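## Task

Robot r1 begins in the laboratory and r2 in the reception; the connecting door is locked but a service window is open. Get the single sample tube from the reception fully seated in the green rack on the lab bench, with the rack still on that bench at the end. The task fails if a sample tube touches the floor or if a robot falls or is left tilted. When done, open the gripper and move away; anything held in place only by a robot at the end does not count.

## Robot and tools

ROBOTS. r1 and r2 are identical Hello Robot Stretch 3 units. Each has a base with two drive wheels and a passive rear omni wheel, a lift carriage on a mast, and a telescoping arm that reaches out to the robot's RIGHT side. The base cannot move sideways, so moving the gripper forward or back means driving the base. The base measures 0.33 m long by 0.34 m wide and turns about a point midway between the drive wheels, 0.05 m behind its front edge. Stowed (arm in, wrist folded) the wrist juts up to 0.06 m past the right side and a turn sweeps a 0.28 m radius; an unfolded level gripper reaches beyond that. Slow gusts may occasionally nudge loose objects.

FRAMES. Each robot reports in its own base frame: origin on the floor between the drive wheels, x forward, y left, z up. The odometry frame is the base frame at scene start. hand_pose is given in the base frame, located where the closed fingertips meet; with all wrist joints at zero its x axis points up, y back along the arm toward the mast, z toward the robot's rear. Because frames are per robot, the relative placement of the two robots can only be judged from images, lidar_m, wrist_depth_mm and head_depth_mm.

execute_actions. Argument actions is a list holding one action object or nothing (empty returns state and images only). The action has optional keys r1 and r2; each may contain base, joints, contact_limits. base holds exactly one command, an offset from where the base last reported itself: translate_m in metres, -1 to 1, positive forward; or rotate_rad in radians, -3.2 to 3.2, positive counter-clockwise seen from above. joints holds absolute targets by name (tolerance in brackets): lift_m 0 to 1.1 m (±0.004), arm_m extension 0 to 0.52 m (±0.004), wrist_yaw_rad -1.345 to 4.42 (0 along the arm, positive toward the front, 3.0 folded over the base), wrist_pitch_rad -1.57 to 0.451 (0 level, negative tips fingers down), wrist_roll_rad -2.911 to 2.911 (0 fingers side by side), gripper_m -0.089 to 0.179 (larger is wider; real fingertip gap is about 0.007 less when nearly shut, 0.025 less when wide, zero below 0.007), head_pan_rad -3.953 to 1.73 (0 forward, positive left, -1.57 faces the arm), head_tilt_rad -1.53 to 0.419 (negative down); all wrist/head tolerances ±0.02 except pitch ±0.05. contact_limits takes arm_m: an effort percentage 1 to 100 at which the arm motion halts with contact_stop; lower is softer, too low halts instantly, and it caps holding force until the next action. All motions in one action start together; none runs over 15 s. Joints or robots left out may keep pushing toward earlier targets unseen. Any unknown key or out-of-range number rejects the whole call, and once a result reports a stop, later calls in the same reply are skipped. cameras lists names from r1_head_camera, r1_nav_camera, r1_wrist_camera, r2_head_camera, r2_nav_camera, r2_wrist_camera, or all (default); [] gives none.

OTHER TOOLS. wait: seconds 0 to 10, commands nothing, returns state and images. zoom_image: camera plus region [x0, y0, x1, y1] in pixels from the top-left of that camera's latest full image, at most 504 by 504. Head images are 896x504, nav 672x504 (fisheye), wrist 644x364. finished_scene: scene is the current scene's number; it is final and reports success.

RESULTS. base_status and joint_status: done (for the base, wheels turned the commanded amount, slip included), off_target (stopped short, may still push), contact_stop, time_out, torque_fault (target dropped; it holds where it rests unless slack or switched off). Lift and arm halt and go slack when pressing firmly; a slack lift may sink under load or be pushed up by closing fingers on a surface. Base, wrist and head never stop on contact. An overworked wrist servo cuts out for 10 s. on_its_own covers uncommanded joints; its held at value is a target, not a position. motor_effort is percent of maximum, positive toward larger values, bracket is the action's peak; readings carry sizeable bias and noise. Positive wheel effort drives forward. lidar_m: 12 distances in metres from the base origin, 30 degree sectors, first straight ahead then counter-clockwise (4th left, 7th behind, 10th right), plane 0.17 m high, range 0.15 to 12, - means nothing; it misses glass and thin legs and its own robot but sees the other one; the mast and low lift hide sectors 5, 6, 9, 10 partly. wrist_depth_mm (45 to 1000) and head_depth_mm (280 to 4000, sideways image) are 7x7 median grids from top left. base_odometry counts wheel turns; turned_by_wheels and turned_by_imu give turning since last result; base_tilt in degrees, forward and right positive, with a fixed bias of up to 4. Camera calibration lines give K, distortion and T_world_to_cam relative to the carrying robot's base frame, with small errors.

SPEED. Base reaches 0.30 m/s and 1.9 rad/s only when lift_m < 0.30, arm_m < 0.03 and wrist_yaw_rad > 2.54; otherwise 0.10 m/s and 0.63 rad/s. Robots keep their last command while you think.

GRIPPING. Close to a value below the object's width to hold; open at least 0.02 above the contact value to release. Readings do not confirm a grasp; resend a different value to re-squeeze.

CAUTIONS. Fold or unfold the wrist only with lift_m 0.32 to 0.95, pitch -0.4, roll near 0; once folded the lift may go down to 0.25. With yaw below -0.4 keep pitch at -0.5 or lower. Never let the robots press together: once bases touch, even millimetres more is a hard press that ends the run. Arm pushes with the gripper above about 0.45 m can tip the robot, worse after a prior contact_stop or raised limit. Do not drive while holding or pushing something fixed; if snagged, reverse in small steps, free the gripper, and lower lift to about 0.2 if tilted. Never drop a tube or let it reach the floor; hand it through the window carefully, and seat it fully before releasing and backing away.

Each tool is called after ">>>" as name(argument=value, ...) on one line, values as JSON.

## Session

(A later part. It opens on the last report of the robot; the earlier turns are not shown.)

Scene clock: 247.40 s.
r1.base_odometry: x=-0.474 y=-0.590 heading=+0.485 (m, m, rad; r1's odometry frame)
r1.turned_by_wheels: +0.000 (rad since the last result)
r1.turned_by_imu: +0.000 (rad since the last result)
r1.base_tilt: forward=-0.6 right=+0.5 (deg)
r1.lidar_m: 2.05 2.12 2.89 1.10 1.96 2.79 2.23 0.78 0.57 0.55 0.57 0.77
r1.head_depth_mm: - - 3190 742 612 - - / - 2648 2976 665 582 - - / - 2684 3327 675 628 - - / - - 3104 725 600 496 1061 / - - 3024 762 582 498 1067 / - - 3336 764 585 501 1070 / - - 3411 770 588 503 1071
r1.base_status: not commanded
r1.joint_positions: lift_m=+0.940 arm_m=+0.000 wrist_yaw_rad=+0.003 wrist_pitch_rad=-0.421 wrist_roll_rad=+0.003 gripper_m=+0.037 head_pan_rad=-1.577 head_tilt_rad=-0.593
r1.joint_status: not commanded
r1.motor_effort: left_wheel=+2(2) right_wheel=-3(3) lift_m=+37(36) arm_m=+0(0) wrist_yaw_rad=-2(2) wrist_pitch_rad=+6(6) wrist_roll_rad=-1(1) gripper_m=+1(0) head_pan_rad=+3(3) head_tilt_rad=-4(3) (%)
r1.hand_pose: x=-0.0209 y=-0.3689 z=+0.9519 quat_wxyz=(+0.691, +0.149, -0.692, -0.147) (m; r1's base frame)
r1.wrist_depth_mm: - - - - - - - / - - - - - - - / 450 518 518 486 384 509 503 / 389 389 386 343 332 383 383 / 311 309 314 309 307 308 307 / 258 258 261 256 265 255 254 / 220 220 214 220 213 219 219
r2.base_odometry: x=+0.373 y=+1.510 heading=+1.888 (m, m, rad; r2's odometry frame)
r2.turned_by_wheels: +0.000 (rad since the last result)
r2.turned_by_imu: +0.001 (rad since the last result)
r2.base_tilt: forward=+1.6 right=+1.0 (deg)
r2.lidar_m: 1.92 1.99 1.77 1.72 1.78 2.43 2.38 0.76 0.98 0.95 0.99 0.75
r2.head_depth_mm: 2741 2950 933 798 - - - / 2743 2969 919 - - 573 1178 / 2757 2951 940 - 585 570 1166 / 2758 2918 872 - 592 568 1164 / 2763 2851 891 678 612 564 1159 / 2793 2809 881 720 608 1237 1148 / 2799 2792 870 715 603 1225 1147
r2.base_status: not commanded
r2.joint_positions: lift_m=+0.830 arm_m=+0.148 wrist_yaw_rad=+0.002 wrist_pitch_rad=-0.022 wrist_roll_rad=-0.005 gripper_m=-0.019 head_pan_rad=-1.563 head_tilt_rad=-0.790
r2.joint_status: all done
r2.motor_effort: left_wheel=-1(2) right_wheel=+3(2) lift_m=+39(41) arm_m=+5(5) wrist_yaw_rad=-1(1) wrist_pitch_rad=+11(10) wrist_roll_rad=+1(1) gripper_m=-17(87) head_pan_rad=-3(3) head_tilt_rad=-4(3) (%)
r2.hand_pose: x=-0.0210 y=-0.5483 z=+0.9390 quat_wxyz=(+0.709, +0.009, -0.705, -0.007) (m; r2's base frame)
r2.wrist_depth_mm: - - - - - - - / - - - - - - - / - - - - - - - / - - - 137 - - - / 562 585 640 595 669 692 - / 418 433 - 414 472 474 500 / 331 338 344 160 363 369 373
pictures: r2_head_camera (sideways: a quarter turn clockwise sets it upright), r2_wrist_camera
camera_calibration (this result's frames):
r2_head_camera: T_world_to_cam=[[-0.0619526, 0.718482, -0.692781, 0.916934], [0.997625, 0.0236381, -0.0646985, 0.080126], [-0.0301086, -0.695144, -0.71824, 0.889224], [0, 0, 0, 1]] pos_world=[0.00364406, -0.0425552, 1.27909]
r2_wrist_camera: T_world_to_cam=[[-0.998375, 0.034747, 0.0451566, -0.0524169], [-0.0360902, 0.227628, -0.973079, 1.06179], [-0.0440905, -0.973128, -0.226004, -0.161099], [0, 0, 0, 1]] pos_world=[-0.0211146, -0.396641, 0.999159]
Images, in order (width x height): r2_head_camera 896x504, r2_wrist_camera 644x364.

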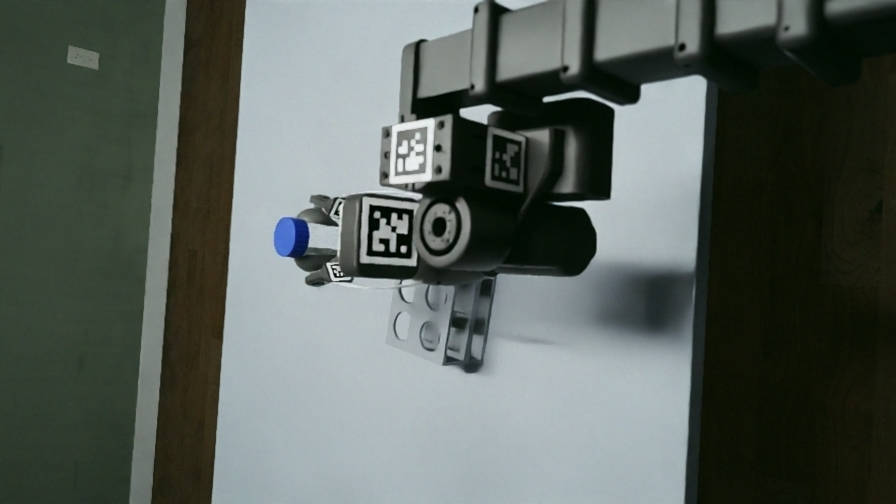

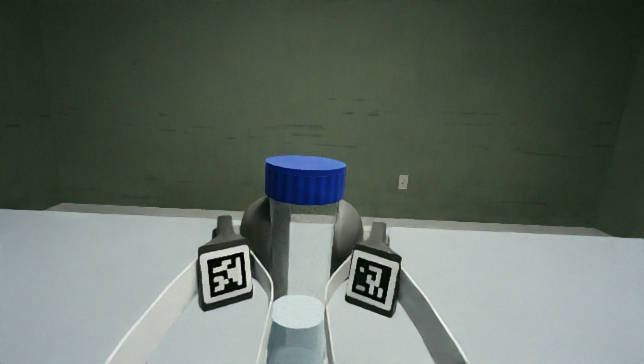

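>>> execute_actions(actions=[{"r2": {"base": {"translate_m": -1.0}, "joints": {"lift_m": 0.95, "arm_m": 0.0}}}], cameras=["r2_wrist_camera"])

>>> execute_actions(actions=[{"r2": {"base": {"translate_m": -0.777}}}], cameras=["r2_wrist_camera", "r2_nav_camera"])

Scene clock: 261.13 s.
r1.base_odometry: x=-0.474 y=-0.590 heading=+0.485 (m, m, rad; r1's odometry frame)
r1.turned_by_wheels: +0.000 (rad since the last result)
r1.turned_by_imu: +0.000 (rad since the last result)
r1.base_tilt: forward=-0.5 right=+0.5 (deg)
r1.lidar_m: 2.05 2.13 2.89 1.10 1.96 2.80 2.24 0.78 0.57 0.55 0.57 0.77
r1.head_depth_mm: - - 3218 741 610 - - / - 2608 2988 665 583 - - / - 2689 3290 675 628 - - / - - 3136 726 600 497 1066 / - - 3350 759 581 497 1068 / 1674 - 3186 766 584 500 1070 / - - 3447 770 588 502 1070
r1.base_status: not commanded
r1.joint_positions: lift_m=+0.940 arm_m=+0.000 wrist_yaw_rad=+0.003 wrist_pitch_rad=-0.421 wrist_roll_rad=+0.003 gripper_m=+0.037 head_pan_rad=-1.577 head_tilt_rad=-0.593
r1.joint_status: not commanded
r1.motor_effort: left_wheel=+2(2) right_wheel=-3(3) lift_m=+37(37) arm_m=+0(0) wrist_yaw_rad=-2(2) wrist_pitch_rad=+5(6) wrist_roll_rad=-1(1) gripper_m=+1(0) head_pan_rad=+3(3) head_tilt_rad=-3(3) (%)
r1.hand_pose: x=-0.0209 y=-0.3689 z=+0.9519 quat_wxyz=(+0.691, +0.149, -0.692, -0.147) (m; r1's base frame)
r1.wrist_depth_mm: - - - - - - - / - - - - - - - / 450 515 513 482 385 513 513 / 386 387 388 347 333 385 383 / 311 309 314 308 308 307 306 / 259 257 261 256 265 256 254 / 221 221 213 219 213 219 219
r2.base_odometry: x=+0.685 y=+0.559 heading=+1.888 (m, m, rad; r2's odometry frame)
r2.turned_by_wheels: +0.000 (rad since the last result)
r2.turned_by_imu: -0.004 (rad since the last result)
r2.base_tilt: forward=+1.6 right=+1.0 (deg)
r2.lidar_m: 1.70 2.44 1.79 1.72 1.81 1.44 1.39 1.44 1.98 0.96 0.39 0.41
r2.head_depth_mm: 2734 2933 2300 - - - 1132 / 2753 2955 2316 1906 - - 1138 / 2752 2933 2411 - - - 1174 / 2750 2909 - - - - 1164 / 2771 2845 2220 1804 1521 1314 1154 / 2745 2812 2117 1658 1504 1310 1147 / 2781 2816 875 1437 1488 1295 1089
r2.base_status: done
r2.joint_positions: lift_m=+0.950 arm_m=+0.002 wrist_yaw_rad=+0.002 wrist_pitch_rad=-0.022 wrist_roll_rad=-0.005 gripper_m=-0.019 head_pan_rad=-1.563 head_tilt_rad=-0.790
r2.joint_status: all done
joint sent to its limit — the command would take r2.arm_m past its lower limit, so that joint was sent only as far as its limit.
r2.motor_effort: left_wheel=+0(4) right_wheel=+2(2) lift_m=+39(40) arm_m=-6(5) wrist_yaw_rad=-1(2) wrist_pitch_rad=+11(11) wrist_roll_rad=+1(1) gripper_m=-17(17) head_pan_rad=-3(3) head_tilt_rad=-3(3) (%)
r2.hand_pose: x=-0.0211 y=-0.4031 z=+1.0590 quat_wxyz=(+0.709, +0.008, -0.705, -0.007) (m; r2's base frame)
r2.wrist_depth_mm: - - - - - - - / - - - - - - - / - - - - - - - / - - - 138 - - - / - - - - - - - / 621 641 - - - - - / 502 547 - 159 - - -
pictures: r2_wrist_camera
camera_calibration (this result's frames):
r2_wrist_camera: T_world_to_cam=[[-0.998361, 0.0351652, 0.0451567, -0.0628191], [-0.035995, 0.227643, -0.973079, 1.1455], [-0.0444981, -0.973109, -0.226004, 0.00731548], [0, 0, 0, 1]] pos_world=[-0.0211582, -0.251438, 1.11916]
Images, in order (width x height): r2_wrist_camera 644x364.

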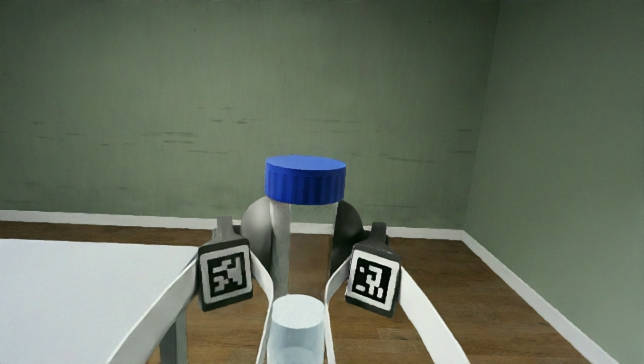

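Scene clock: 269.87 s.
r1.base_odometry: x=-0.474 y=-0.590 heading=+0.485 (m, m, rad; r1's odometry frame)
r1.turned_by_wheels: +0.000 (rad since the last result)
r1.turned_by_imu: +0.000 (rad since the last result)
r1.base_tilt: forward=-0.7 right=+0.6 (deg)
r1.lidar_m: 2.05 2.12 2.89 1.10 1.96 2.79 2.24 0.79 0.57 0.55 0.57 0.77
r1.head_depth_mm: - - 3198 741 611 - - / - 2646 3005 665 583 - - / - 2682 3280 673 628 - - / - 3129 3127 726 600 495 1069 / - - 3344 760 580 498 1063 / - - 3364 765 585 499 1072 / - 1172 3067 768 588 503 1067
r1.base_status: not commanded
r1.joint_positions: lift_m=+0.940 arm_m=+0.000 wrist_yaw_rad=+0.003 wrist_pitch_rad=-0.421 wrist_roll_rad=+0.003 gripper_m=+0.037 head_pan_rad=-1.577 head_tilt_rad=-0.593
r1.joint_status: not commanded
r1.motor_effort: left_wheel=+2(2) right_wheel=-3(3) lift_m=+38(37) arm_m=+0(0) wrist_yaw_rad=-2(2) wrist_pitch_rad=+6(6) wrist_roll_rad=-1(1) gripper_m=+0(0) head_pan_rad=+2(3) head_tilt_rad=-4(4) (%)
r1.hand_pose: x=-0.0209 y=-0.3689 z=+0.9519 quat_wxyz=(+0.691, +0.149, -0.692, -0.147) (m; r1's base frame)
r1.wrist_depth_mm: - - - - - - - / - - - - - - - / 451 515 516 482 383 513 506 / 390 390 387 347 335 385 382 / 311 310 315 306 308 304 306 / 258 257 260 256 262 256 256 / 220 220 214 219 214 219 219
r2.base_odometry: x=+0.927 y=-0.179 heading=+1.888 (m, m, rad; r2's odometry frame)
r2.turned_by_wheels: +0.000 (rad since the last result)
r2.turned_by_imu: -0.003 (rad since the last result)
r2.base_tilt: forward=+1.7 right=+1.0 (deg)
r2.lidar_m: 2.47 2.45 1.78 1.74 0.83 0.64 0.62 0.64 0.88 2.44 3.10 1.07
r2.head_depth_mm: 1978 1903 1841 - - - 1142 / 2694 2726 2289 1904 - - 1136 / 2728 2950 2402 - - - 1171 / 2721 2935 - - - - 1165 / 2762 2882 2218 1795 1521 1319 1155 / 2741 2859 2192 1779 1512 1305 1155 / 2755 2772 2168 1759 1493 1298 1144
r2.base_status: done
r2.joint_positions: lift_m=+0.950 arm_m=+0.002 wrist_yaw_rad=+0.002 wrist_pitch_rad=-0.022 wrist_roll_rad=-0.005 gripper_m=-0.019 head_pan_rad=-1.563 head_tilt_rad=-0.790
r2.joint_status: not commanded
r2.motor_effort: left_wheel=+0(4) right_wheel=+1(3) lift_m=+39(39) arm_m=-7(6) wrist_yaw_rad=-1(1) wrist_pitch_rad=+11(10) wrist_roll_rad=+1(1) gripper_m=-17(17) head_pan_rad=-3(3) head_tilt_rad=-3(4) (%)
r2.hand_pose: x=-0.0211 y=-0.4031 z=+1.0590 quat_wxyz=(+0.709, +0.008, -0.705, -0.007) (m; r2's base frame)
r2.wrist_depth_mm: - - - - - - 712 / - - - - - - 733 / - - - - - - 713 / - - - 138 - - 682 / - - - - - 969 682 / - - - - - - 530 / - - - 158 - 989 451
pictures: r2_nav_camera (sideways: a quarter turn counterclockwise sets it upright), r2_wrist_camera
camera_calibration (this result's frames):
r2_nav_camera: T_world_to_cam=[[-0.0103439, -0.710249, 0.703875, -0.874302], [-0.999745, 0.0214872, 0.00698999, 0.0546323], [-0.0200889, -0.703623, -0.71029, 0.876433], [0, 0, 0, 1]] pos_world=[0.0631813, -0.00546763, 1.23754]
r2_wrist_camera: T_world_to_cam=[[-0.998361, 0.0351652, 0.0451568, -0.0628191], [-0.035995, 0.227643, -0.973079, 1.1455], [-0.0444982, -0.973109, -0.226004, 0.00731544], [0, 0, 0, 1]] pos_world=[-0.0211582, -0.251438, 1.11916]
Images, in order (width x height): r2_nav_camera 672x504, r2_wrist_camera 644x364.

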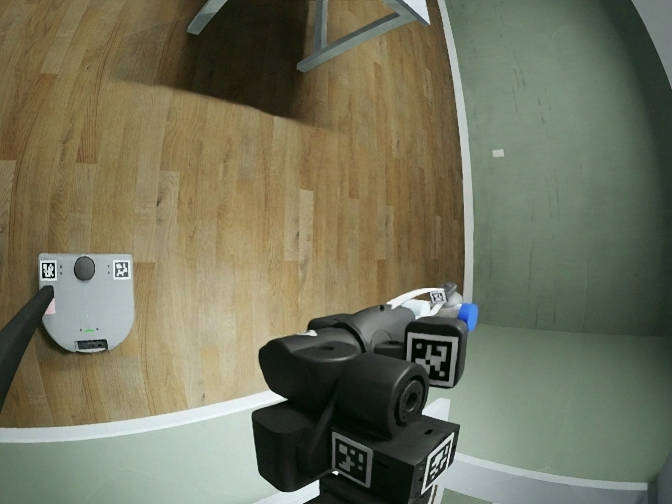

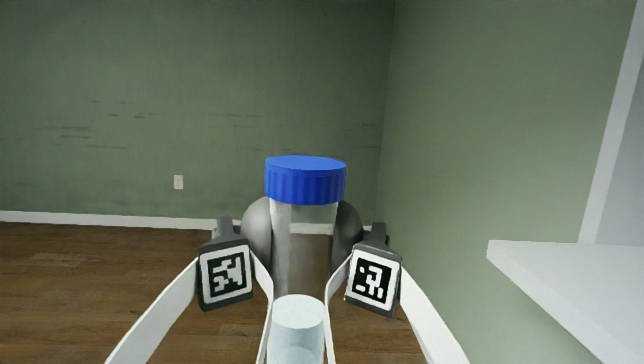

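>>> execute_actions(actions=[{"r2": {"base": {"rotate_rad": -1.598}, "joints": {"head_pan_rad": -1.2, "head_tilt_rad": -0.6}}}], cameras=["r2_head_camera", "r2_nav_camera", "r1_head_camera"])

Scene clock: 277.63 s.
r1.base_odometry: x=-0.474 y=-0.590 heading=+0.485 (m, m, rad; r1's odometry frame)
r1.turned_by_wheels: +0.000 (rad since the last result)
r1.turned_by_imu: +0.000 (rad since the last result)
r1.base_tilt: forward=-0.5 right=+0.4 (deg)
r1.lidar_m: 2.05 2.13 2.89 1.10 1.97 2.80 2.24 0.79 0.57 0.55 0.57 0.77
r1.head_depth_mm: - - 3204 743 610 - - / - 2657 2970 665 582 - - / - 2659 3299 674 628 - - / - - 3113 727 600 497 1068 / - - 3344 760 581 499 1066 / - - 3152 765 586 500 1071 / 1169 975 3433 770 588 503 1069
r1.base_status: not commanded
r1.joint_positions: lift_m=+0.940 arm_m=+0.000 wrist_yaw_rad=+0.003 wrist_pitch_rad=-0.421 wrist_roll_rad=+0.003 gripper_m=+0.037 head_pan_rad=-1.577 head_tilt_rad=-0.593
r1.joint_status: not commanded
r1.motor_effort: left_wheel=+2(2) right_wheel=-3(3) lift_m=+38(38) arm_m=+0(0) wrist_yaw_rad=-3(2) wrist_pitch_rad=+6(6) wrist_roll_rad=-1(1) gripper_m=+0(1) head_pan_rad=+4(2) head_tilt_rad=-4(4) (%)
r1.hand_pose: x=-0.0209 y=-0.3689 z=+0.9519 quat_wxyz=(+0.691, +0.149, -0.692, -0.147) (m; r1's base frame)
r1.wrist_depth_mm: - - - - - - - / - - - - - - - / 453 511 519 485 384 515 509 / 385 387 387 344 333 384 383 / 310 311 315 306 306 307 306 / 258 258 262 257 264 255 254 / 221 220 214 220 212 219 218
r2.base_odometry: x=+0.927 y=-0.179 heading=+0.290 (m, m, rad; r2's odometry frame)
r2.turned_by_wheels: -1.598 (rad since the last result)
r2.turned_by_imu: -1.570 (rad since the last result)
r2.base_tilt: forward=+1.7 right=+1.0 (deg)
r2.lidar_m: 2.21 3.09 1.08 1.07 2.52 1.80 1.74 0.85 0.64 0.62 0.64 0.86
r2.head_depth_mm: - - 3285 749 - - - / - 2840 2552 761 602 903 1069 / 1254 2508 1496 748 586 945 1128 / 1207 1077 1016 740 584 1002 1177 / - - 1001 732 594 1071 1208 / - - 867 726 608 1145 1239 / - - 968 716 626 1226 1233
r2.base_status: done
r2.joint_positions: lift_m=+0.950 arm_m=+0.002 wrist_yaw_rad=+0.002 wrist_pitch_rad=-0.022 wrist_roll_rad=-0.005 gripper_m=-0.019 head_pan_rad=-1.207 head_tilt_rad=-0.606
r2.joint_status: all done
r2.motor_effort: left_wheel=+3(8) right_wheel=-4(7) lift_m=+39(39) arm_m=-6(7) wrist_yaw_rad=-1(1) wrist_pitch_rad=+11(10) wrist_roll_rad=+1(1) gripper_m=-16(16) head_pan_rad=+3(18) head_tilt_rad=+3(15) (%)
r2.hand_pose: x=-0.0211 y=-0.4031 z=+1.0590 quat_wxyz=(+0.709, +0.008, -0.705, -0.007) (m; r2's base frame)
r2.wrist_depth_mm: - - - 348 352 355 362 / - - - 360 367 370 375 / - - - 363 376 381 388 / - - - 138 387 398 403 / 537 613 698 389 412 419 416 / 443 461 - 390 422 432 432 / 358 361 369 159 443 445 452
pictures: r1_head_camera (sideways: a quarter turn clockwise sets it upright), r2_head_camera (sideways: a quarter turn clockwise sets it upright), r2_nav_camera (sideways: a quarter turn counterclockwise sets it upright)
camera_calibration (this result's frames):
r1_head_camera: T_world_to_cam=[[0.0116764, 0.570815, -0.820995, 1.08958], [0.999481, 0.0179967, 0.0267276, -0.0381238], [0.0300317, -0.820881, -0.570309, 0.699244], [0, 0, 0, 1]] pos_world=[0.00438207, -0.0472651, 1.29434]
r2_head_camera: T_world_to_cam=[[-0.258931, 0.521646, -0.812921, 1.07472], [0.931142, 0.358538, -0.0665154, 0.0829127], [0.256766, -0.774168, -0.578563, 0.705787], [0, 0, 0, 1]] pos_world=[0.0198542, -0.0439554, 1.28752]
r2_nav_camera: T_world_to_cam=[[0.187637, -0.537363, 0.822212, -1.02976], [-0.944814, -0.327605, 0.0015073, 0.0614341], [0.268551, -0.77712, -0.569179, 0.691116], [0, 0, 0, 1]] pos_world=[0.0656645, 0.00385322, 1.23995]
Images, in order (width x height): r1_head_camera 896x504, r2_head_camera 896x504, r2_nav_camera 672x504.

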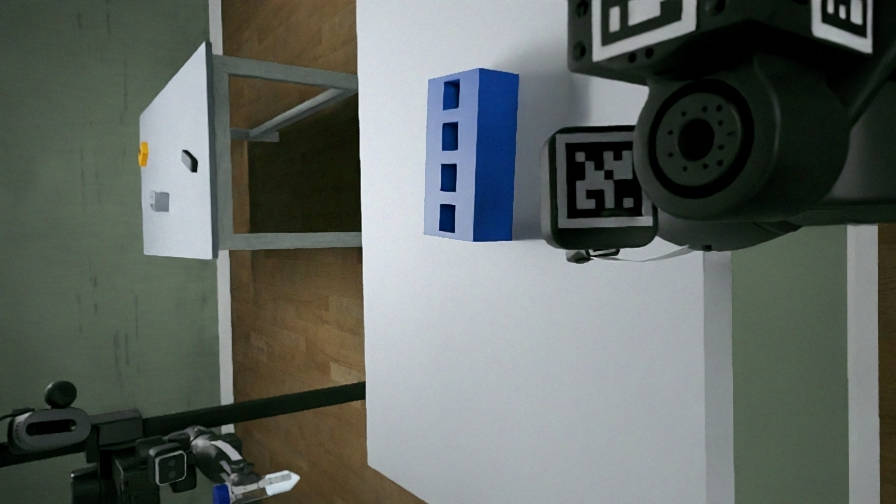

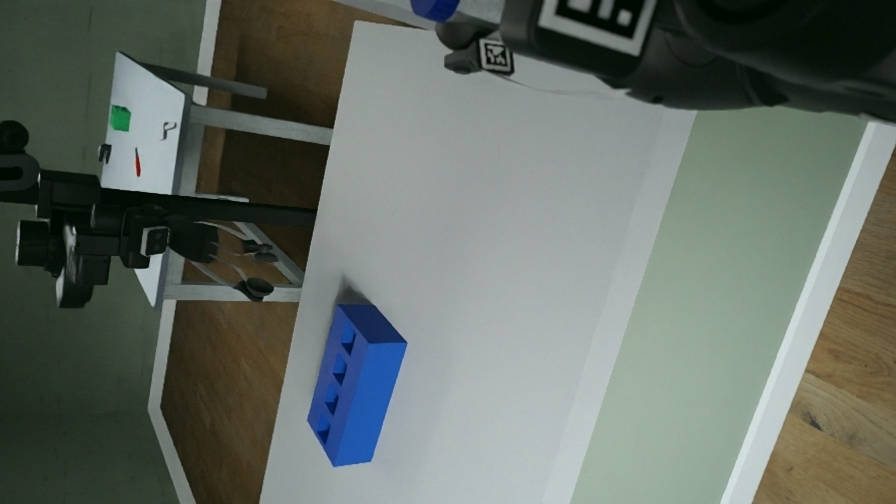

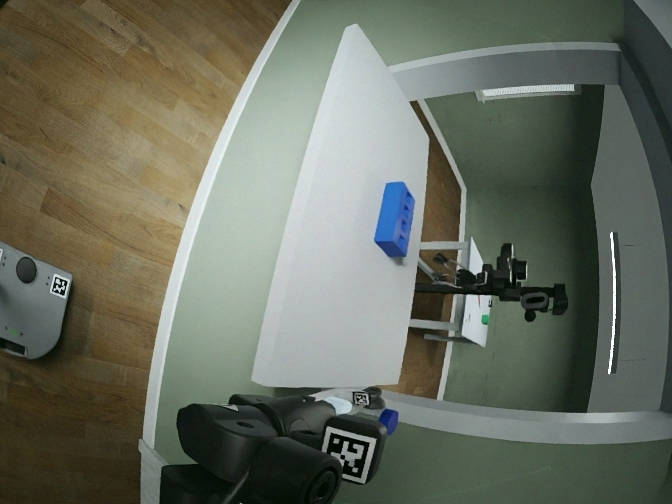

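>>> zoom_image(camera="r2_head_camera", region=[290, 290, 430, 480])

Region (290, 290, 430, 480) of r2_head_camera's 896x504 image, scaled by 2.653, with more detail than that image has; it fills the left 371 columns of this view, and the rest is white.

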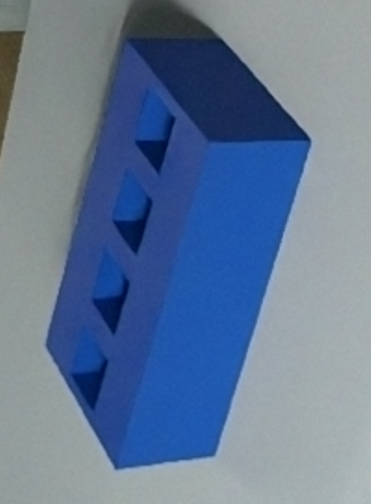

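>>> execute_actions(actions=[{"r2": {"base": {"translate_m": 0.379}, "joints": {"arm_m": 0.27, "head_pan_rad": -1.45, "head_tilt_rad": -0.55}}}], cameras=["r2_head_camera", "r2_wrist_camera", "r1_head_camera"])

Scene clock: 297.67 s.
r1.base_odometry: x=-0.474 y=-0.590 heading=+0.485 (m, m, rad; r1's odometry frame)
r1.turned_by_wheels: +0.000 (rad since the last result)
r1.turned_by_imu: +0.000 (rad since the last result)
r1.base_tilt: forward=-0.6 right=+0.5 (deg)
r1.lidar_m: 2.04 2.12 2.88 1.10 1.96 2.80 2.24 0.78 0.57 0.55 0.57 0.77
r1.head_depth_mm: - - 3222 741 610 - - / - 2636 2973 664 582 - - / - 2402 2897 674 629 - - / 1158 781 2940 725 600 497 1068 / - - 3334 762 582 498 1071 / - - 3377 765 585 500 1068 / - - 3424 770 587 502 1072
r1.base_status: not commanded
r1.joint_positions: lift_m=+0.940 arm_m=+0.000 wrist_yaw_rad=+0.003 wrist_pitch_rad=-0.421 wrist_roll_rad=+0.003 gripper_m=+0.037 head_pan_rad=-1.577 head_tilt_rad=-0.593
r1.joint_status: not commanded
r1.motor_effort: left_wheel=+2(2) right_wheel=-3(3) lift_m=+38(38) arm_m=+0(0) wrist_yaw_rad=-2(2) wrist_pitch_rad=+6(5) wrist_roll_rad=-1(1) gripper_m=+1(0) head_pan_rad=+4(4) head_tilt_rad=-4(4) (%)
r1.hand_pose: x=-0.0209 y=-0.3689 z=+0.9519 quat_wxyz=(+0.691, +0.149, -0.692, -0.147) (m; r1's base frame)
r1.wrist_depth_mm: - - - - - - - / - - - - - - - / 452 518 518 485 383 507 506 / 388 386 388 345 331 385 382 / 310 308 316 307 307 307 306 / 258 255 261 256 264 256 256 / 221 220 214 220 214 220 218
r2.base_odometry: x=+1.290 y=-0.070 heading=+0.290 (m, m, rad; r2's odometry frame)
r2.turned_by_wheels: +0.000 (rad since the last result)
r2.turned_by_imu: +0.003 (rad since the last result)
r2.base_tilt: forward=+1.7 right=+1.0 (deg)
r2.lidar_m: 2.20 2.71 1.17 1.04 3.04 2.18 2.11 0.88 0.63 0.61 0.63 0.85
r2.head_depth_mm: - - - 801 633 539 995 / - - - - 629 538 1016 / 1217 1010 1408 738 623 546 1037 / - 2515 3505 738 618 544 1054 / - 3138 3174 759 612 542 1076 / - - 3405 785 605 920 1099 / - - 3359 775 599 934 1120
r2.base_status: done
r2.joint_positions: lift_m=+0.950 arm_m=+0.270 wrist_yaw_rad=+0.001 wrist_pitch_rad=-0.022 wrist_roll_rad=-0.005 gripper_m=-0.019 head_pan_rad=-1.443 head_tilt_rad=-0.557
r2.joint_status: all done
r2.motor_effort: left_wheel=+3(5) right_wheel=-3(4) lift_m=+39(39) arm_m=+5(5) wrist_yaw_rad=-1(1) wrist_pitch_rad=+11(11) wrist_roll_rad=+1(1) gripper_m=-17(17) head_pan_rad=-2(21) head_tilt_rad=+2(8) (%)
r2.hand_pose: x=-0.0211 y=-0.6703 z=+1.0590 quat_wxyz=(+0.709, +0.008, -0.705, -0.007) (m; r2's base frame)
r2.wrist_depth_mm: - - - 808 - - - / - - 804 - - - - / - - - 882 - - - / - - - 138 - - - / - - - - - - - / 442 460 - 427 496 507 - / 352 360 363 158 385 396 407
pictures: r1_head_camera (sideways: a quarter turn clockwise sets it upright), r2_head_camera (sideways: a quarter turn clockwise sets it upright), r2_wrist_camera
camera_calibration (this result's frames):
r1_head_camera: T_world_to_cam=[[0.0116764, 0.570815, -0.820995, 1.08958], [0.999481, 0.0179969, 0.0267275, -0.0381238], [0.0300318, -0.820881, -0.570309, 0.699244], [0, 0, 0, 1]] pos_world=[0.00438207, -0.0472651, 1.29434]
r2_head_camera: T_world_to_cam=[[-0.124528, 0.527241, -0.840542, 1.10992], [0.989596, 0.127524, -0.0666194, 0.0826958], [0.0720651, -0.840092, -0.537635, 0.653666], [0, 0, 0, 1]] pos_world=[0.00927386, -0.0465994, 1.28987]
r2_wrist_camera: T_world_to_cam=[[-0.998362, 0.0352667, 0.045041, -0.0532579], [-0.035859, 0.227647, -0.973083, 1.20634], [-0.0445709, -0.973105, -0.22601, -0.252689], [0, 0, 0, 1]] pos_world=[-0.0211751, -0.518634, 1.11916]
Images, in order (width x height): r1_head_camera 896x504, r2_head_camera 896x504, r2_wrist_camera 644x364.

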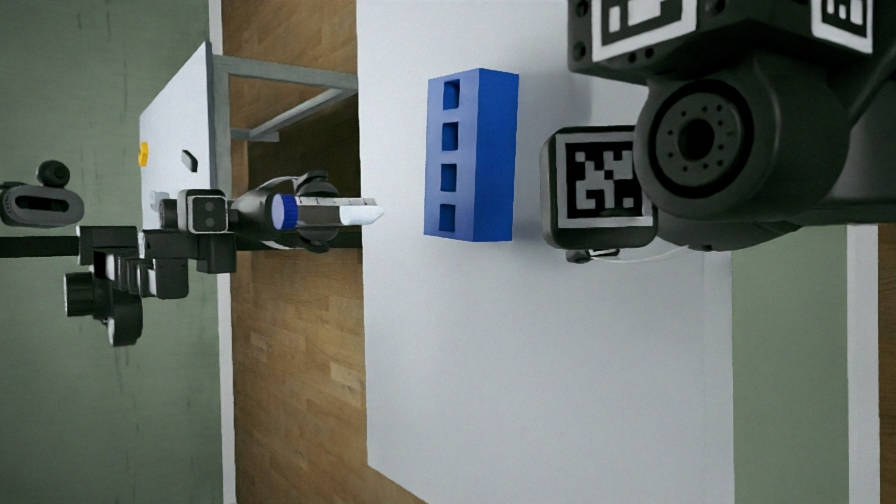

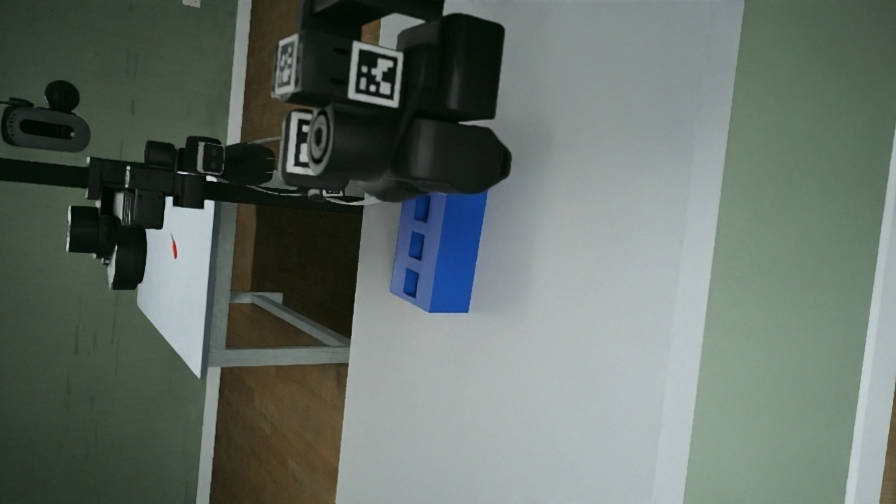

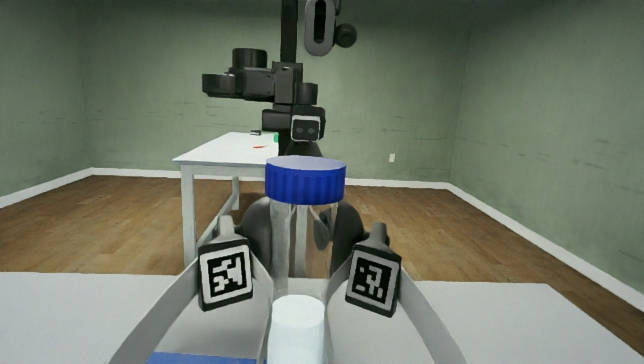

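>>> execute_actions(actions=[{"r2": {"base": {"translate_m": -0.008}, "joints": {"arm_m": 0.30, "lift_m": 0.915}}}], cameras=["r1_wrist_camera", "r2_wrist_camera", "r1_head_camera"])

Scene clock: 310.80 s.
r1.base_odometry: x=-0.474 y=-0.590 heading=+0.485 (m, m, rad; r1's odometry frame)
r1.turned_by_wheels: +0.000 (rad since the last result)
r1.turned_by_imu: +0.000 (rad since the last result)
r1.base_tilt: forward=-0.5 right=+0.5 (deg)
r1.lidar_m: 2.05 2.12 2.88 1.10 1.97 2.79 2.23 0.78 0.57 0.55 0.57 0.77
r1.head_depth_mm: - - 3208 741 611 - - / - 2636 2979 666 584 - - / - 2673 3064 656 628 - - / - 814 917 724 600 497 1067 / - - 3345 761 582 499 1070 / - - 3395 765 583 499 1068 / - - 3382 769 588 503 1072
r1.base_status: not commanded
r1.joint_positions: lift_m=+0.940 arm_m=+0.000 wrist_yaw_rad=+0.003 wrist_pitch_rad=-0.421 wrist_roll_rad=+0.003 gripper_m=+0.037 head_pan_rad=-1.577 head_tilt_rad=-0.593
r1.joint_status: not commanded
r1.motor_effort: left_wheel=+2(2) right_wheel=-3(3) lift_m=+37(37) arm_m=+0(0) wrist_yaw_rad=-2(2) wrist_pitch_rad=+6(6) wrist_roll_rad=-1(1) gripper_m=+0(1) head_pan_rad=+3(3) head_tilt_rad=-4(3) (%)
r1.hand_pose: x=-0.0209 y=-0.3689 z=+0.9519 quat_wxyz=(+0.691, +0.149, -0.692, -0.147) (m; r1's base frame)
r1.wrist_depth_mm: - - - 405 - - - / - - - - - - - / 451 521 517 453 383 507 511 / 389 390 386 345 331 385 383 / 309 308 315 308 307 306 306 / 256 258 262 257 265 256 255 / 222 220 214 219 214 219 219
r2.base_odometry: x=+1.282 y=-0.073 heading=+0.290 (m, m, rad; r2's odometry frame)
r2.turned_by_wheels: +0.000 (rad since the last result)
r2.turned_by_imu: +0.001 (rad since the last result)
r2.base_tilt: forward=+1.7 right=+1.0 (deg)
r2.lidar_m: 2.20 2.72 1.18 1.04 3.05 2.17 2.10 0.88 0.63 0.61 0.63 0.85
r2.head_depth_mm: - - - - 633 540 998 / - - - - 628 537 1016 / 1210 1008 1402 - 620 546 1038 / - 2516 3577 738 616 544 1059 / - 3151 3202 759 610 543 1076 / - - 3400 785 606 919 1095 / - - 3353 776 601 938 1122
r2.base_status: done
r2.joint_positions: lift_m=+0.915 arm_m=+0.300 wrist_yaw_rad=+0.001 wrist_pitch_rad=-0.022 wrist_roll_rad=-0.005 gripper_m=-0.019 head_pan_rad=-1.443 head_tilt_rad=-0.557
r2.joint_status: all done
r2.motor_effort: left_wheel=+2(3) right_wheel=-3(8) lift_m=+32(33) arm_m=+4(5) wrist_yaw_rad=-1(1) wrist_pitch_rad=+11(10) wrist_roll_rad=+1(1) gripper_m=-17(17) head_pan_rad=-3(3) head_tilt_rad=+3(3) (%)
r2.hand_pose: x=-0.0211 y=-0.7003 z=+1.0242 quat_wxyz=(+0.709, +0.008, -0.705, -0.007) (m; r2's base frame)
r2.wrist_depth_mm: - - - - - - - / - - 724 - - - - / - - - - - - - / - - - 138 - - - / - - - - - - - / 384 399 - 376 432 447 - / 303 307 318 159 333 338 347
pictures: r1_head_camera (sideways: a quarter turn clockwise sets it upright), r1_wrist_camera, r2_wrist_camera
camera_calibration (this result's frames):
r1_head_camera: T_world_to_cam=[[0.0116765, 0.570815, -0.820995, 1.08958], [0.999481, 0.0179966, 0.0267275, -0.0381238], [0.0300316, -0.820881, -0.570309, 0.699244], [0, 0, 0, 1]] pos_world=[0.00438206, -0.0472651, 1.29434]
r1_wrist_camera: T_world_to_cam=[[-0.999971, 0.00581085, -0.00489127, -0.0147557], [0.00723718, 0.533499, -0.84577, 1.03912], [-0.00230515, -0.845781, -0.533526, 0.360822], [0, 0, 0, 1]] pos_world=[-0.0214438, -0.249109, 1.07129]
r2_wrist_camera: T_world_to_cam=[[-0.998362, 0.0352832, 0.045041, -0.0506259], [-0.0358552, 0.227648, -0.973083, 1.17933], [-0.044587, -0.973104, -0.22601, -0.289744], [0, 0, 0, 1]] pos_world=[-0.0211768, -0.548636, 1.08438]
Images, in order (width x height): r1_head_camera 896x504, r1_wrist_camera 644x364, r2_wrist_camera 644x364.

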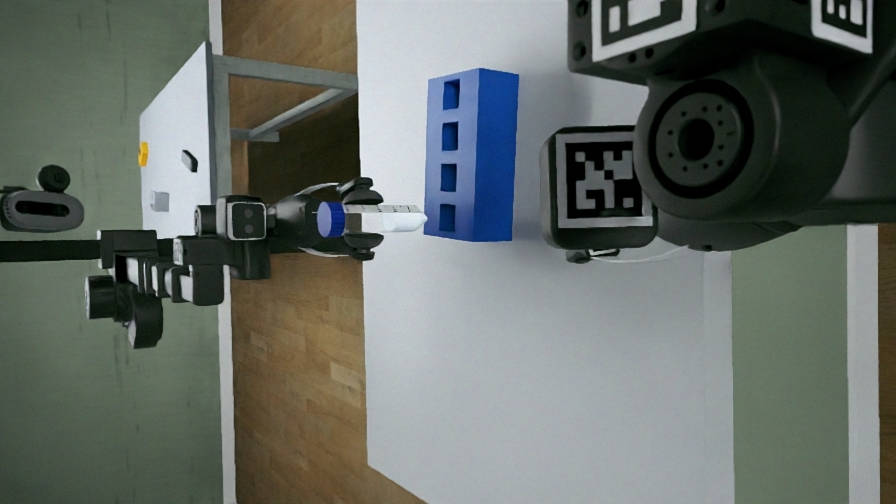

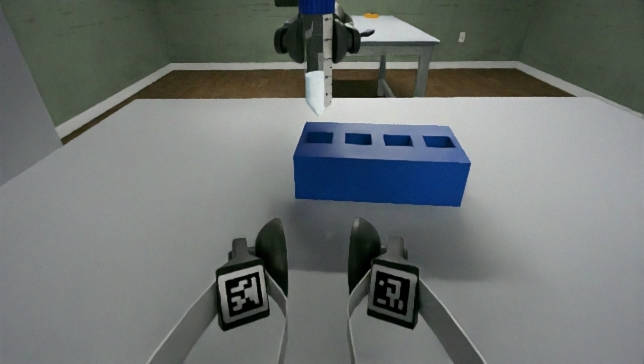

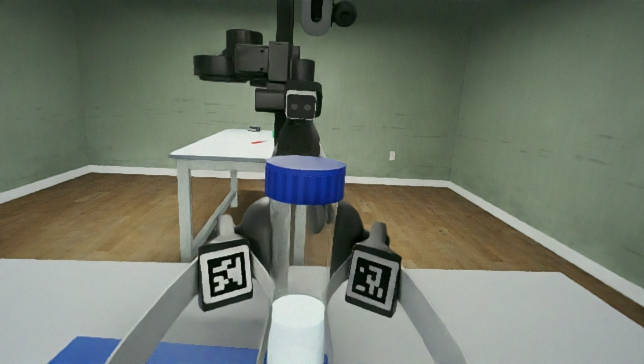

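>>> zoom_image(camera="r1_head_camera", region=[300, 160, 530, 280])

>>> zoom_image(camera="r1_wrist_camera", region=[240, 0, 480, 210])

Region (300, 160, 530, 280) of r1_head_camera's 896x504 image, scaled by 2.191, with more detail than that image has; it fills the top 263 rows of this view, and the rest is white.

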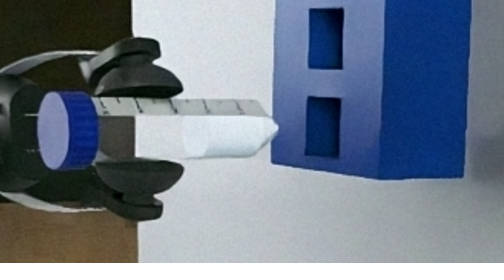

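Region (240, 0, 480, 210) of r1_wrist_camera's 644x364 image, scaled by 2.100; it fills the top 441 rows of this view, and the rest is white.

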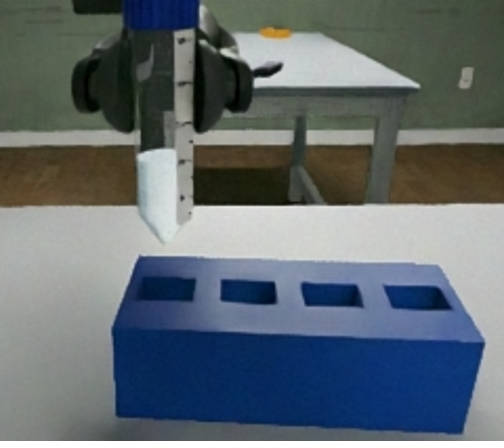

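>>> execute_actions(actions=[{"r2": {"joints": {"lift_m": 0.899}}}], cameras=["r1_wrist_camera", "r1_head_camera"])

>>> zoom_image(camera="r1_head_camera", region=[300, 160, 530, 280])

>>> zoom_image(camera="r1_wrist_camera", region=[240, 0, 480, 210])

Scene clock: 325.27 s.
r1.base_odometry: x=-0.474 y=-0.590 heading=+0.485 (m, m, rad; r1's odometry frame)
r1.turned_by_wheels: +0.000 (rad since the last result)
r1.turned_by_imu: +0.000 (rad since the last result)
r1.base_tilt: forward=-0.6 right=+0.5 (deg)
r1.lidar_m: 2.05 2.12 2.89 1.10 1.96 2.80 2.24 0.79 0.57 0.55 0.57 0.77
r1.head_depth_mm: - - 3211 740 611 - - / - 2643 3000 664 582 - - / - 2673 3090 643 628 - - / - 904 919 724 601 496 1066 / - - 3354 762 581 498 1066 / - - 3356 766 585 500 1068 / - - 3413 770 587 502 1074
r1.base_status: not commanded
r1.joint_positions: lift_m=+0.940 arm_m=+0.000 wrist_yaw_rad=+0.003 wrist_pitch_rad=-0.421 wrist_roll_rad=+0.003 gripper_m=+0.037 head_pan_rad=-1.577 head_tilt_rad=-0.593
r1.joint_status: not commanded
r1.motor_effort: left_wheel=+2(2) right_wheel=-3(3) lift_m=+37(37) arm_m=+0(0) wrist_yaw_rad=-2(2) wrist_pitch_rad=+6(6) wrist_roll_rad=-1(1) gripper_m=+0(0) head_pan_rad=+4(3) head_tilt_rad=-4(4) (%)
r1.hand_pose: x=-0.0209 y=-0.3689 z=+0.9519 quat_wxyz=(+0.691, +0.149, -0.692, -0.147) (m; r1's base frame)
r1.wrist_depth_mm: - - - 454 - - - / - - - 645 - - - / 449 518 513 384 385 505 507 / 388 386 389 344 334 383 382 / 310 308 315 307 308 307 306 / 257 258 262 257 264 256 255 / 220 221 214 219 214 219 219
r2.base_odometry: x=+1.282 y=-0.073 heading=+0.290 (m, m, rad; r2's odometry frame)
r2.turned_by_wheels: +0.000 (rad since the last result)
r2.turned_by_imu: +0.001 (rad since the last result)
r2.base_tilt: forward=+1.7 right=+1.0 (deg)
r2.lidar_m: 2.20 2.72 1.18 1.04 3.03 2.18 2.10 0.88 0.64 0.61 0.63 0.85
r2.head_depth_mm: - - 3981 - 633 540 997 / - - 3934 - 625 538 1012 / 1214 1011 1415 - 604 547 1034 / - 2516 3547 739 617 544 1056 / - 3113 3179 760 610 542 1076 / - - 3430 786 606 923 1101 / - - 3361 774 600 935 1120
r2.base_status: not commanded
r2.joint_positions: lift_m=+0.899 arm_m=+0.300 wrist_yaw_rad=+0.001 wrist_pitch_rad=-0.022 wrist_roll_rad=-0.005 gripper_m=-0.019 head_pan_rad=-1.443 head_tilt_rad=-0.557
r2.joint_status: all done
r2.motor_effort: left_wheel=+1(2) right_wheel=-3(3) lift_m=+33(32) arm_m=+5(5) wrist_yaw_rad=-1(2) wrist_pitch_rad=+10(10) wrist_roll_rad=+1(1) gripper_m=-17(16) head_pan_rad=-3(3) head_tilt_rad=+3(3) (%)
r2.hand_pose: x=-0.0211 y=-0.7003 z=+1.0082 quat_wxyz=(+0.709, +0.008, -0.705, -0.007) (m; r2's base frame)
r2.wrist_depth_mm: - - - - - - - / - - 774 - - - - / - - - - - - - / - - - 137 - - - / - - - - - - - / 353 367 - 346 397 403 468 / 218 213 216 159 302 312 321
pictures: r1_head_camera (sideways: a quarter turn clockwise sets it upright), r1_wrist_camera
camera_calibration (this result's frames):
r1_head_camera: T_world_to_cam=[[0.0116764, 0.570815, -0.820995, 1.08958], [0.999481, 0.0179967, 0.0267275, -0.0381238], [0.0300317, -0.820881, -0.570309, 0.699244], [0, 0, 0, 1]] pos_world=[0.00438207, -0.0472651, 1.29434]
r1_wrist_camera: T_world_to_cam=[[-0.999971, 0.00581128, -0.00489148, -0.0147554], [0.00723759, 0.533499, -0.84577, 1.03912], [-0.0023054, -0.845781, -0.533526, 0.360822], [0, 0, 0, 1]] pos_world=[-0.0214439, -0.249109, 1.07129]
Images, in order (width x height): r1_head_camera 896x504, r1_wrist_camera 644x364.

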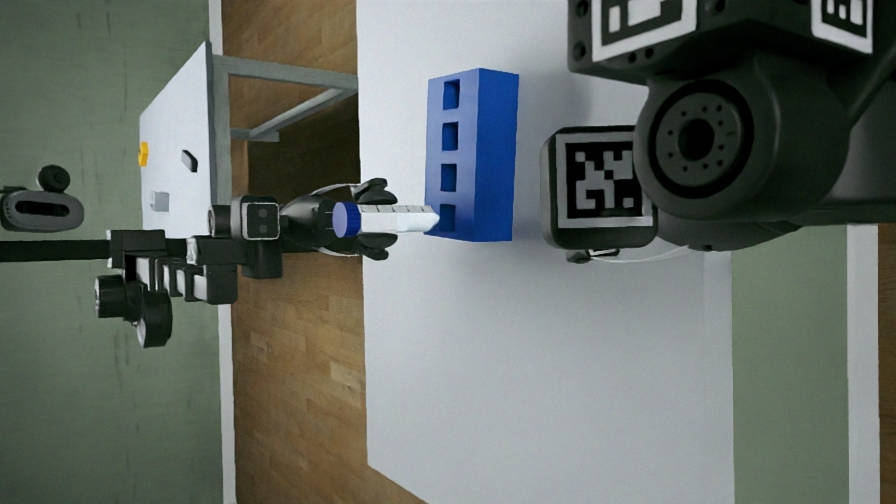

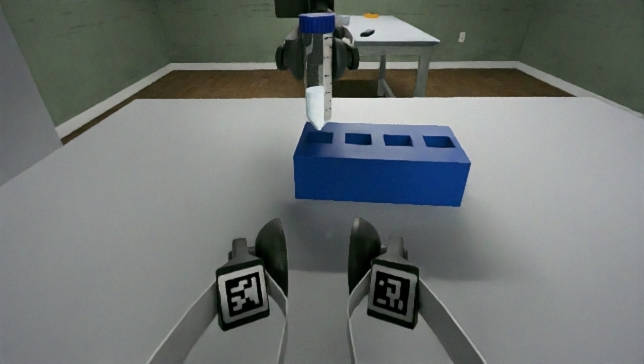

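Region (300, 160, 530, 280) of r1_head_camera's 896x504 image, scaled by 2.191, with more detail than that image has; it fills the top 263 rows of this view, and the rest is white.

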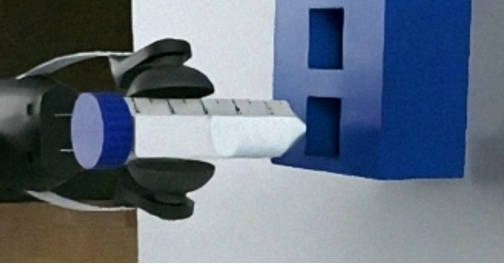

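Region (240, 0, 480, 210) of r1_wrist_camera's 644x364 image, scaled by 2.100; it fills the top 441 rows of this view, and the rest is white.

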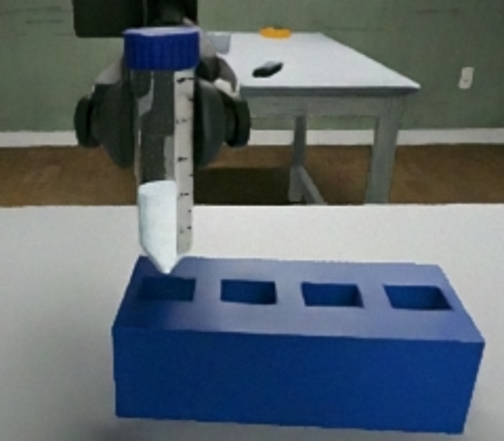

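>>> execute_actions(actions=[{"r2": {"joints": {"arm_m": 0.31}}}], cameras=[])

>>> execute_actions(actions=[{"r2": {"joints": {"lift_m": 0.88}}}], cameras=["r1_wrist_camera", "r1_head_camera"])

>>> zoom_image(camera="r1_head_camera", region=[300, 160, 530, 280])

>>> zoom_image(camera="r1_wrist_camera", region=[240, 0, 480, 210])

Scene clock: 342.07 s.
r1.base_odometry: x=-0.474 y=-0.590 heading=+0.485 (m, m, rad; r1's odometry frame)
r1.turned_by_wheels: +0.000 (rad since the last result)
r1.turned_by_imu: +0.000 (rad since the last result)
r1.base_tilt: forward=-0.6 right=+0.5 (deg)
r1.lidar_m: 2.05 2.13 2.89 1.09 1.97 2.79 2.24 0.78 0.57 0.55 0.57 0.77
r1.head_depth_mm: - - 3215 741 611 - - / - 2624 2974 664 582 - - / - 2651 3054 642 629 - - / - 898 913 696 601 496 1064 / - - 3359 761 580 497 1070 / - - 3385 764 585 500 1068 / - - 3369 772 587 503 1070
r1.base_status: not commanded
r1.joint_positions: lift_m=+0.940 arm_m=+0.000 wrist_yaw_rad=+0.003 wrist_pitch_rad=-0.421 wrist_roll_rad=+0.003 gripper_m=+0.037 head_pan_rad=-1.577 head_tilt_rad=-0.593
r1.joint_status: not commanded
r1.motor_effort: left_wheel=+2(2) right_wheel=-3(3) lift_m=+38(37) arm_m=+1(0) wrist_yaw_rad=-2(2) wrist_pitch_rad=+6(6) wrist_roll_rad=-1(1) gripper_m=+1(2) head_pan_rad=+3(3) head_tilt_rad=-4(3) (%)
r1.hand_pose: x=-0.0209 y=-0.3689 z=+0.9519 quat_wxyz=(+0.691, +0.149, -0.692, -0.147) (m; r1's base frame)
r1.wrist_depth_mm: - - - 448 - - - / - - - 640 - - - / 453 520 519 386 384 514 509 / 389 387 388 345 334 387 381 / 309 311 315 307 305 307 305 / 258 257 260 257 265 255 256 / 221 221 214 220 213 219 219
r2.base_odometry: x=+1.282 y=-0.073 heading=+0.290 (m, m, rad; r2's odometry frame)
r2.turned_by_wheels: +0.000 (rad since the last result)
r2.turned_by_imu: +0.001 (rad since the last result)
r2.base_tilt: forward=+1.7 right=+1.1 (deg)
r2.lidar_m: 2.20 2.73 1.18 1.04 3.02 2.18 2.11 0.88 0.64 0.61 0.63 0.85
r2.head_depth_mm: - - 3982 - 633 539 998 / - - 3972 - 625 538 1015 / 1207 1009 1412 - 621 547 1035 / - 2535 3544 737 616 544 1059 / - 3145 3172 761 610 541 1079 / - - 3409 786 605 920 1099 / - - 3345 777 600 935 1119
r2.base_status: not commanded
r2.joint_positions: lift_m=+0.899 arm_m=+0.310 wrist_yaw_rad=+0.001 wrist_pitch_rad=-0.022 wrist_roll_rad=-0.005 gripper_m=-0.019 head_pan_rad=-1.443 head_tilt_rad=-0.557
r2.joint_status: all done
r2.motor_effort: left_wheel=+2(2) right_wheel=-3(3) lift_m=+33(33) arm_m=+5(7) wrist_yaw_rad=-1(1) wrist_pitch_rad=+11(11) wrist_roll_rad=+1(1) gripper_m=-17(17) head_pan_rad=-3(3) head_tilt_rad=+3(3) (%)
r2.hand_pose: x=-0.0211 y=-0.7103 z=+1.0082 quat_wxyz=(+0.709, +0.008, -0.705, -0.007) (m; r2's base frame)
r2.wrist_depth_mm: - - - - - - - / - - 698 549 - - - / - - - - - - - / - - - 138 - - - / - - - - - - - / 357 365 - 345 401 405 464 / 217 213 216 159 304 311 318
pictures: none
No camera images: the call's "cameras" was empty. Leave "cameras" out to get every camera's image.

Scene clock: 342.97 s.
r1.base_odometry: x=-0.474 y=-0.590 heading=+0.485 (m, m, rad; r1's odometry frame)
r1.turned_by_wheels: +0.000 (rad since the last result)
r1.turned_by_imu: +0.000 (rad since the last result)
r1.base_tilt: forward=-0.6 right=+0.5 (deg)
r1.lidar_m: 2.04 2.13 2.88 1.10 1.97 2.80 2.24 0.79 0.57 0.55 0.57 0.77
r1.head_depth_mm: - - 3222 743 610 - - / - 2642 2964 664 582 - - / - 2674 3093 636 629 - - / - 990 914 697 600 496 1067 / - - 3334 758 581 498 1069 / - - 3377 765 584 500 1068 / - - 3407 770 587 502 1073
r1.base_status: not commanded
r1.joint_positions: lift_m=+0.940 arm_m=+0.000 wrist_yaw_rad=+0.003 wrist_pitch_rad=-0.421 wrist_roll_rad=+0.003 gripper_m=+0.037 head_pan_rad=-1.577 head_tilt_rad=-0.593
r1.joint_status: not commanded
r1.motor_effort: left_wheel=+2(2) right_wheel=-3(3) lift_m=+37(37) arm_m=+0(0) wrist_yaw_rad=-2(2) wrist_pitch_rad=+6(6) wrist_roll_rad=-1(1) gripper_m=+1(1) head_pan_rad=+3(4) head_tilt_rad=-4(4) (%)
r1.hand_pose: x=-0.0209 y=-0.3689 z=+0.9519 quat_wxyz=(+0.691, +0.149, -0.692, -0.147) (m; r1's base frame)
r1.wrist_depth_mm: - - - 517 - - - / - - - 420 - - - / 450 519 515 386 384 506 509 / 389 388 383 345 333 381 383 / 310 309 316 309 308 306 304 / 258 258 262 256 265 255 256 / 221 221 215 219 213 220 219
r2.base_odometry: x=+1.282 y=-0.073 heading=+0.290 (m, m, rad; r2's odometry frame)
r2.turned_by_wheels: +0.000 (rad since the last result)
r2.turned_by_imu: +0.000 (rad since the last result)
r2.base_tilt: forward=+1.7 right=+1.1 (deg)
r2.lidar_m: 2.21 2.72 1.18 1.04 3.05 2.18 2.10 0.88 0.64 0.61 0.63 0.85
r2.head_depth_mm: - - 3774 - 612 528 993 / - - 3898 - 607 538 1018 / 1212 1009 1434 - 604 547 1033 / - 2518 3567 738 616 545 1055 / - 3118 3214 762 612 542 1077 / - - 3449 783 607 921 1101 / - - 3364 777 601 939 1121
r2.base_status: not commanded
r2.joint_positions: lift_m=+0.880 arm_m=+0.310 wrist_yaw_rad=+0.001 wrist_pitch_rad=-0.022 wrist_roll_rad=-0.005 gripper_m=-0.019 head_pan_rad=-1.443 head_tilt_rad=-0.557
r2.joint_status: all done
r2.motor_effort: left_wheel=+2(2) right_wheel=-3(3) lift_m=+32(33) arm_m=+5(5) wrist_yaw_rad=-1(1) wrist_pitch_rad=+11(11) wrist_roll_rad=+1(1) gripper_m=-17(16) head_pan_rad=-3(3) head_tilt_rad=+2(3) (%)
r2.hand_pose: x=-0.0211 y=-0.7103 z=+0.9892 quat_wxyz=(+0.709, +0.008, -0.705, -0.007) (m; r2's base frame)
r2.wrist_depth_mm: - - 743 - - - - / - - - 546 - - - / - - - - - - - / - - - 137 - - - / - - - - - - - / 319 328 - 315 363 369 377 / 186 186 188 159 277 286 292
pictures: r1_head_camera (sideways: a quarter turn clockwise sets it upright), r1_wrist_camera
camera_calibration (this result's frames):
r1_head_camera: T_world_to_cam=[[0.0116765, 0.570815, -0.820995, 1.08958], [0.999481, 0.0179966, 0.0267275, -0.0381238], [0.0300316, -0.820881, -0.570309, 0.699244], [0, 0, 0, 1]] pos_world=[0.00438206, -0.0472651, 1.29434]
r1_wrist_camera: T_world_to_cam=[[-0.999971, 0.00581139, -0.00489137, -0.0147555], [0.00723755, 0.533499, -0.84577, 1.03912], [-0.00230555, -0.845781, -0.533526, 0.360822], [0, 0, 0, 1]] pos_world=[-0.0214439, -0.249109, 1.07129]
Images, in order (width x height): r1_head_camera 896x504, r1_wrist_camera 644x364.

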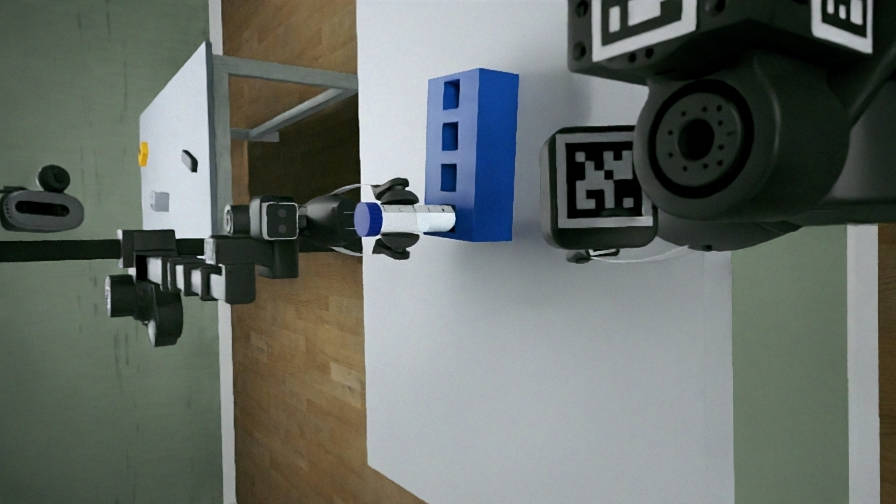

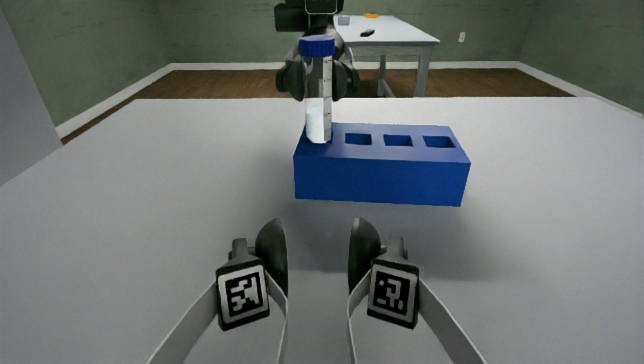

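Region (300, 160, 530, 280) of r1_head_camera's 896x504 image, scaled by 2.191, with more detail than that image has; it fills the top 263 rows of this view, and the rest is white.

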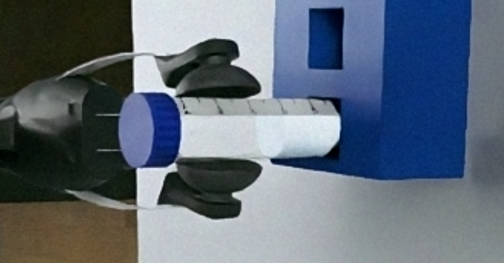

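Region (240, 0, 480, 210) of r1_wrist_camera's 644x364 image, scaled by 2.100; it fills the top 441 rows of this view, and the rest is white.

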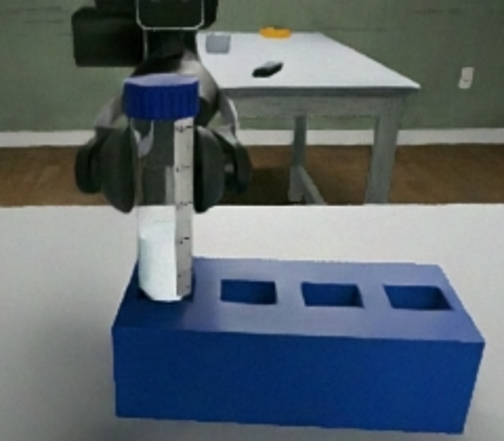

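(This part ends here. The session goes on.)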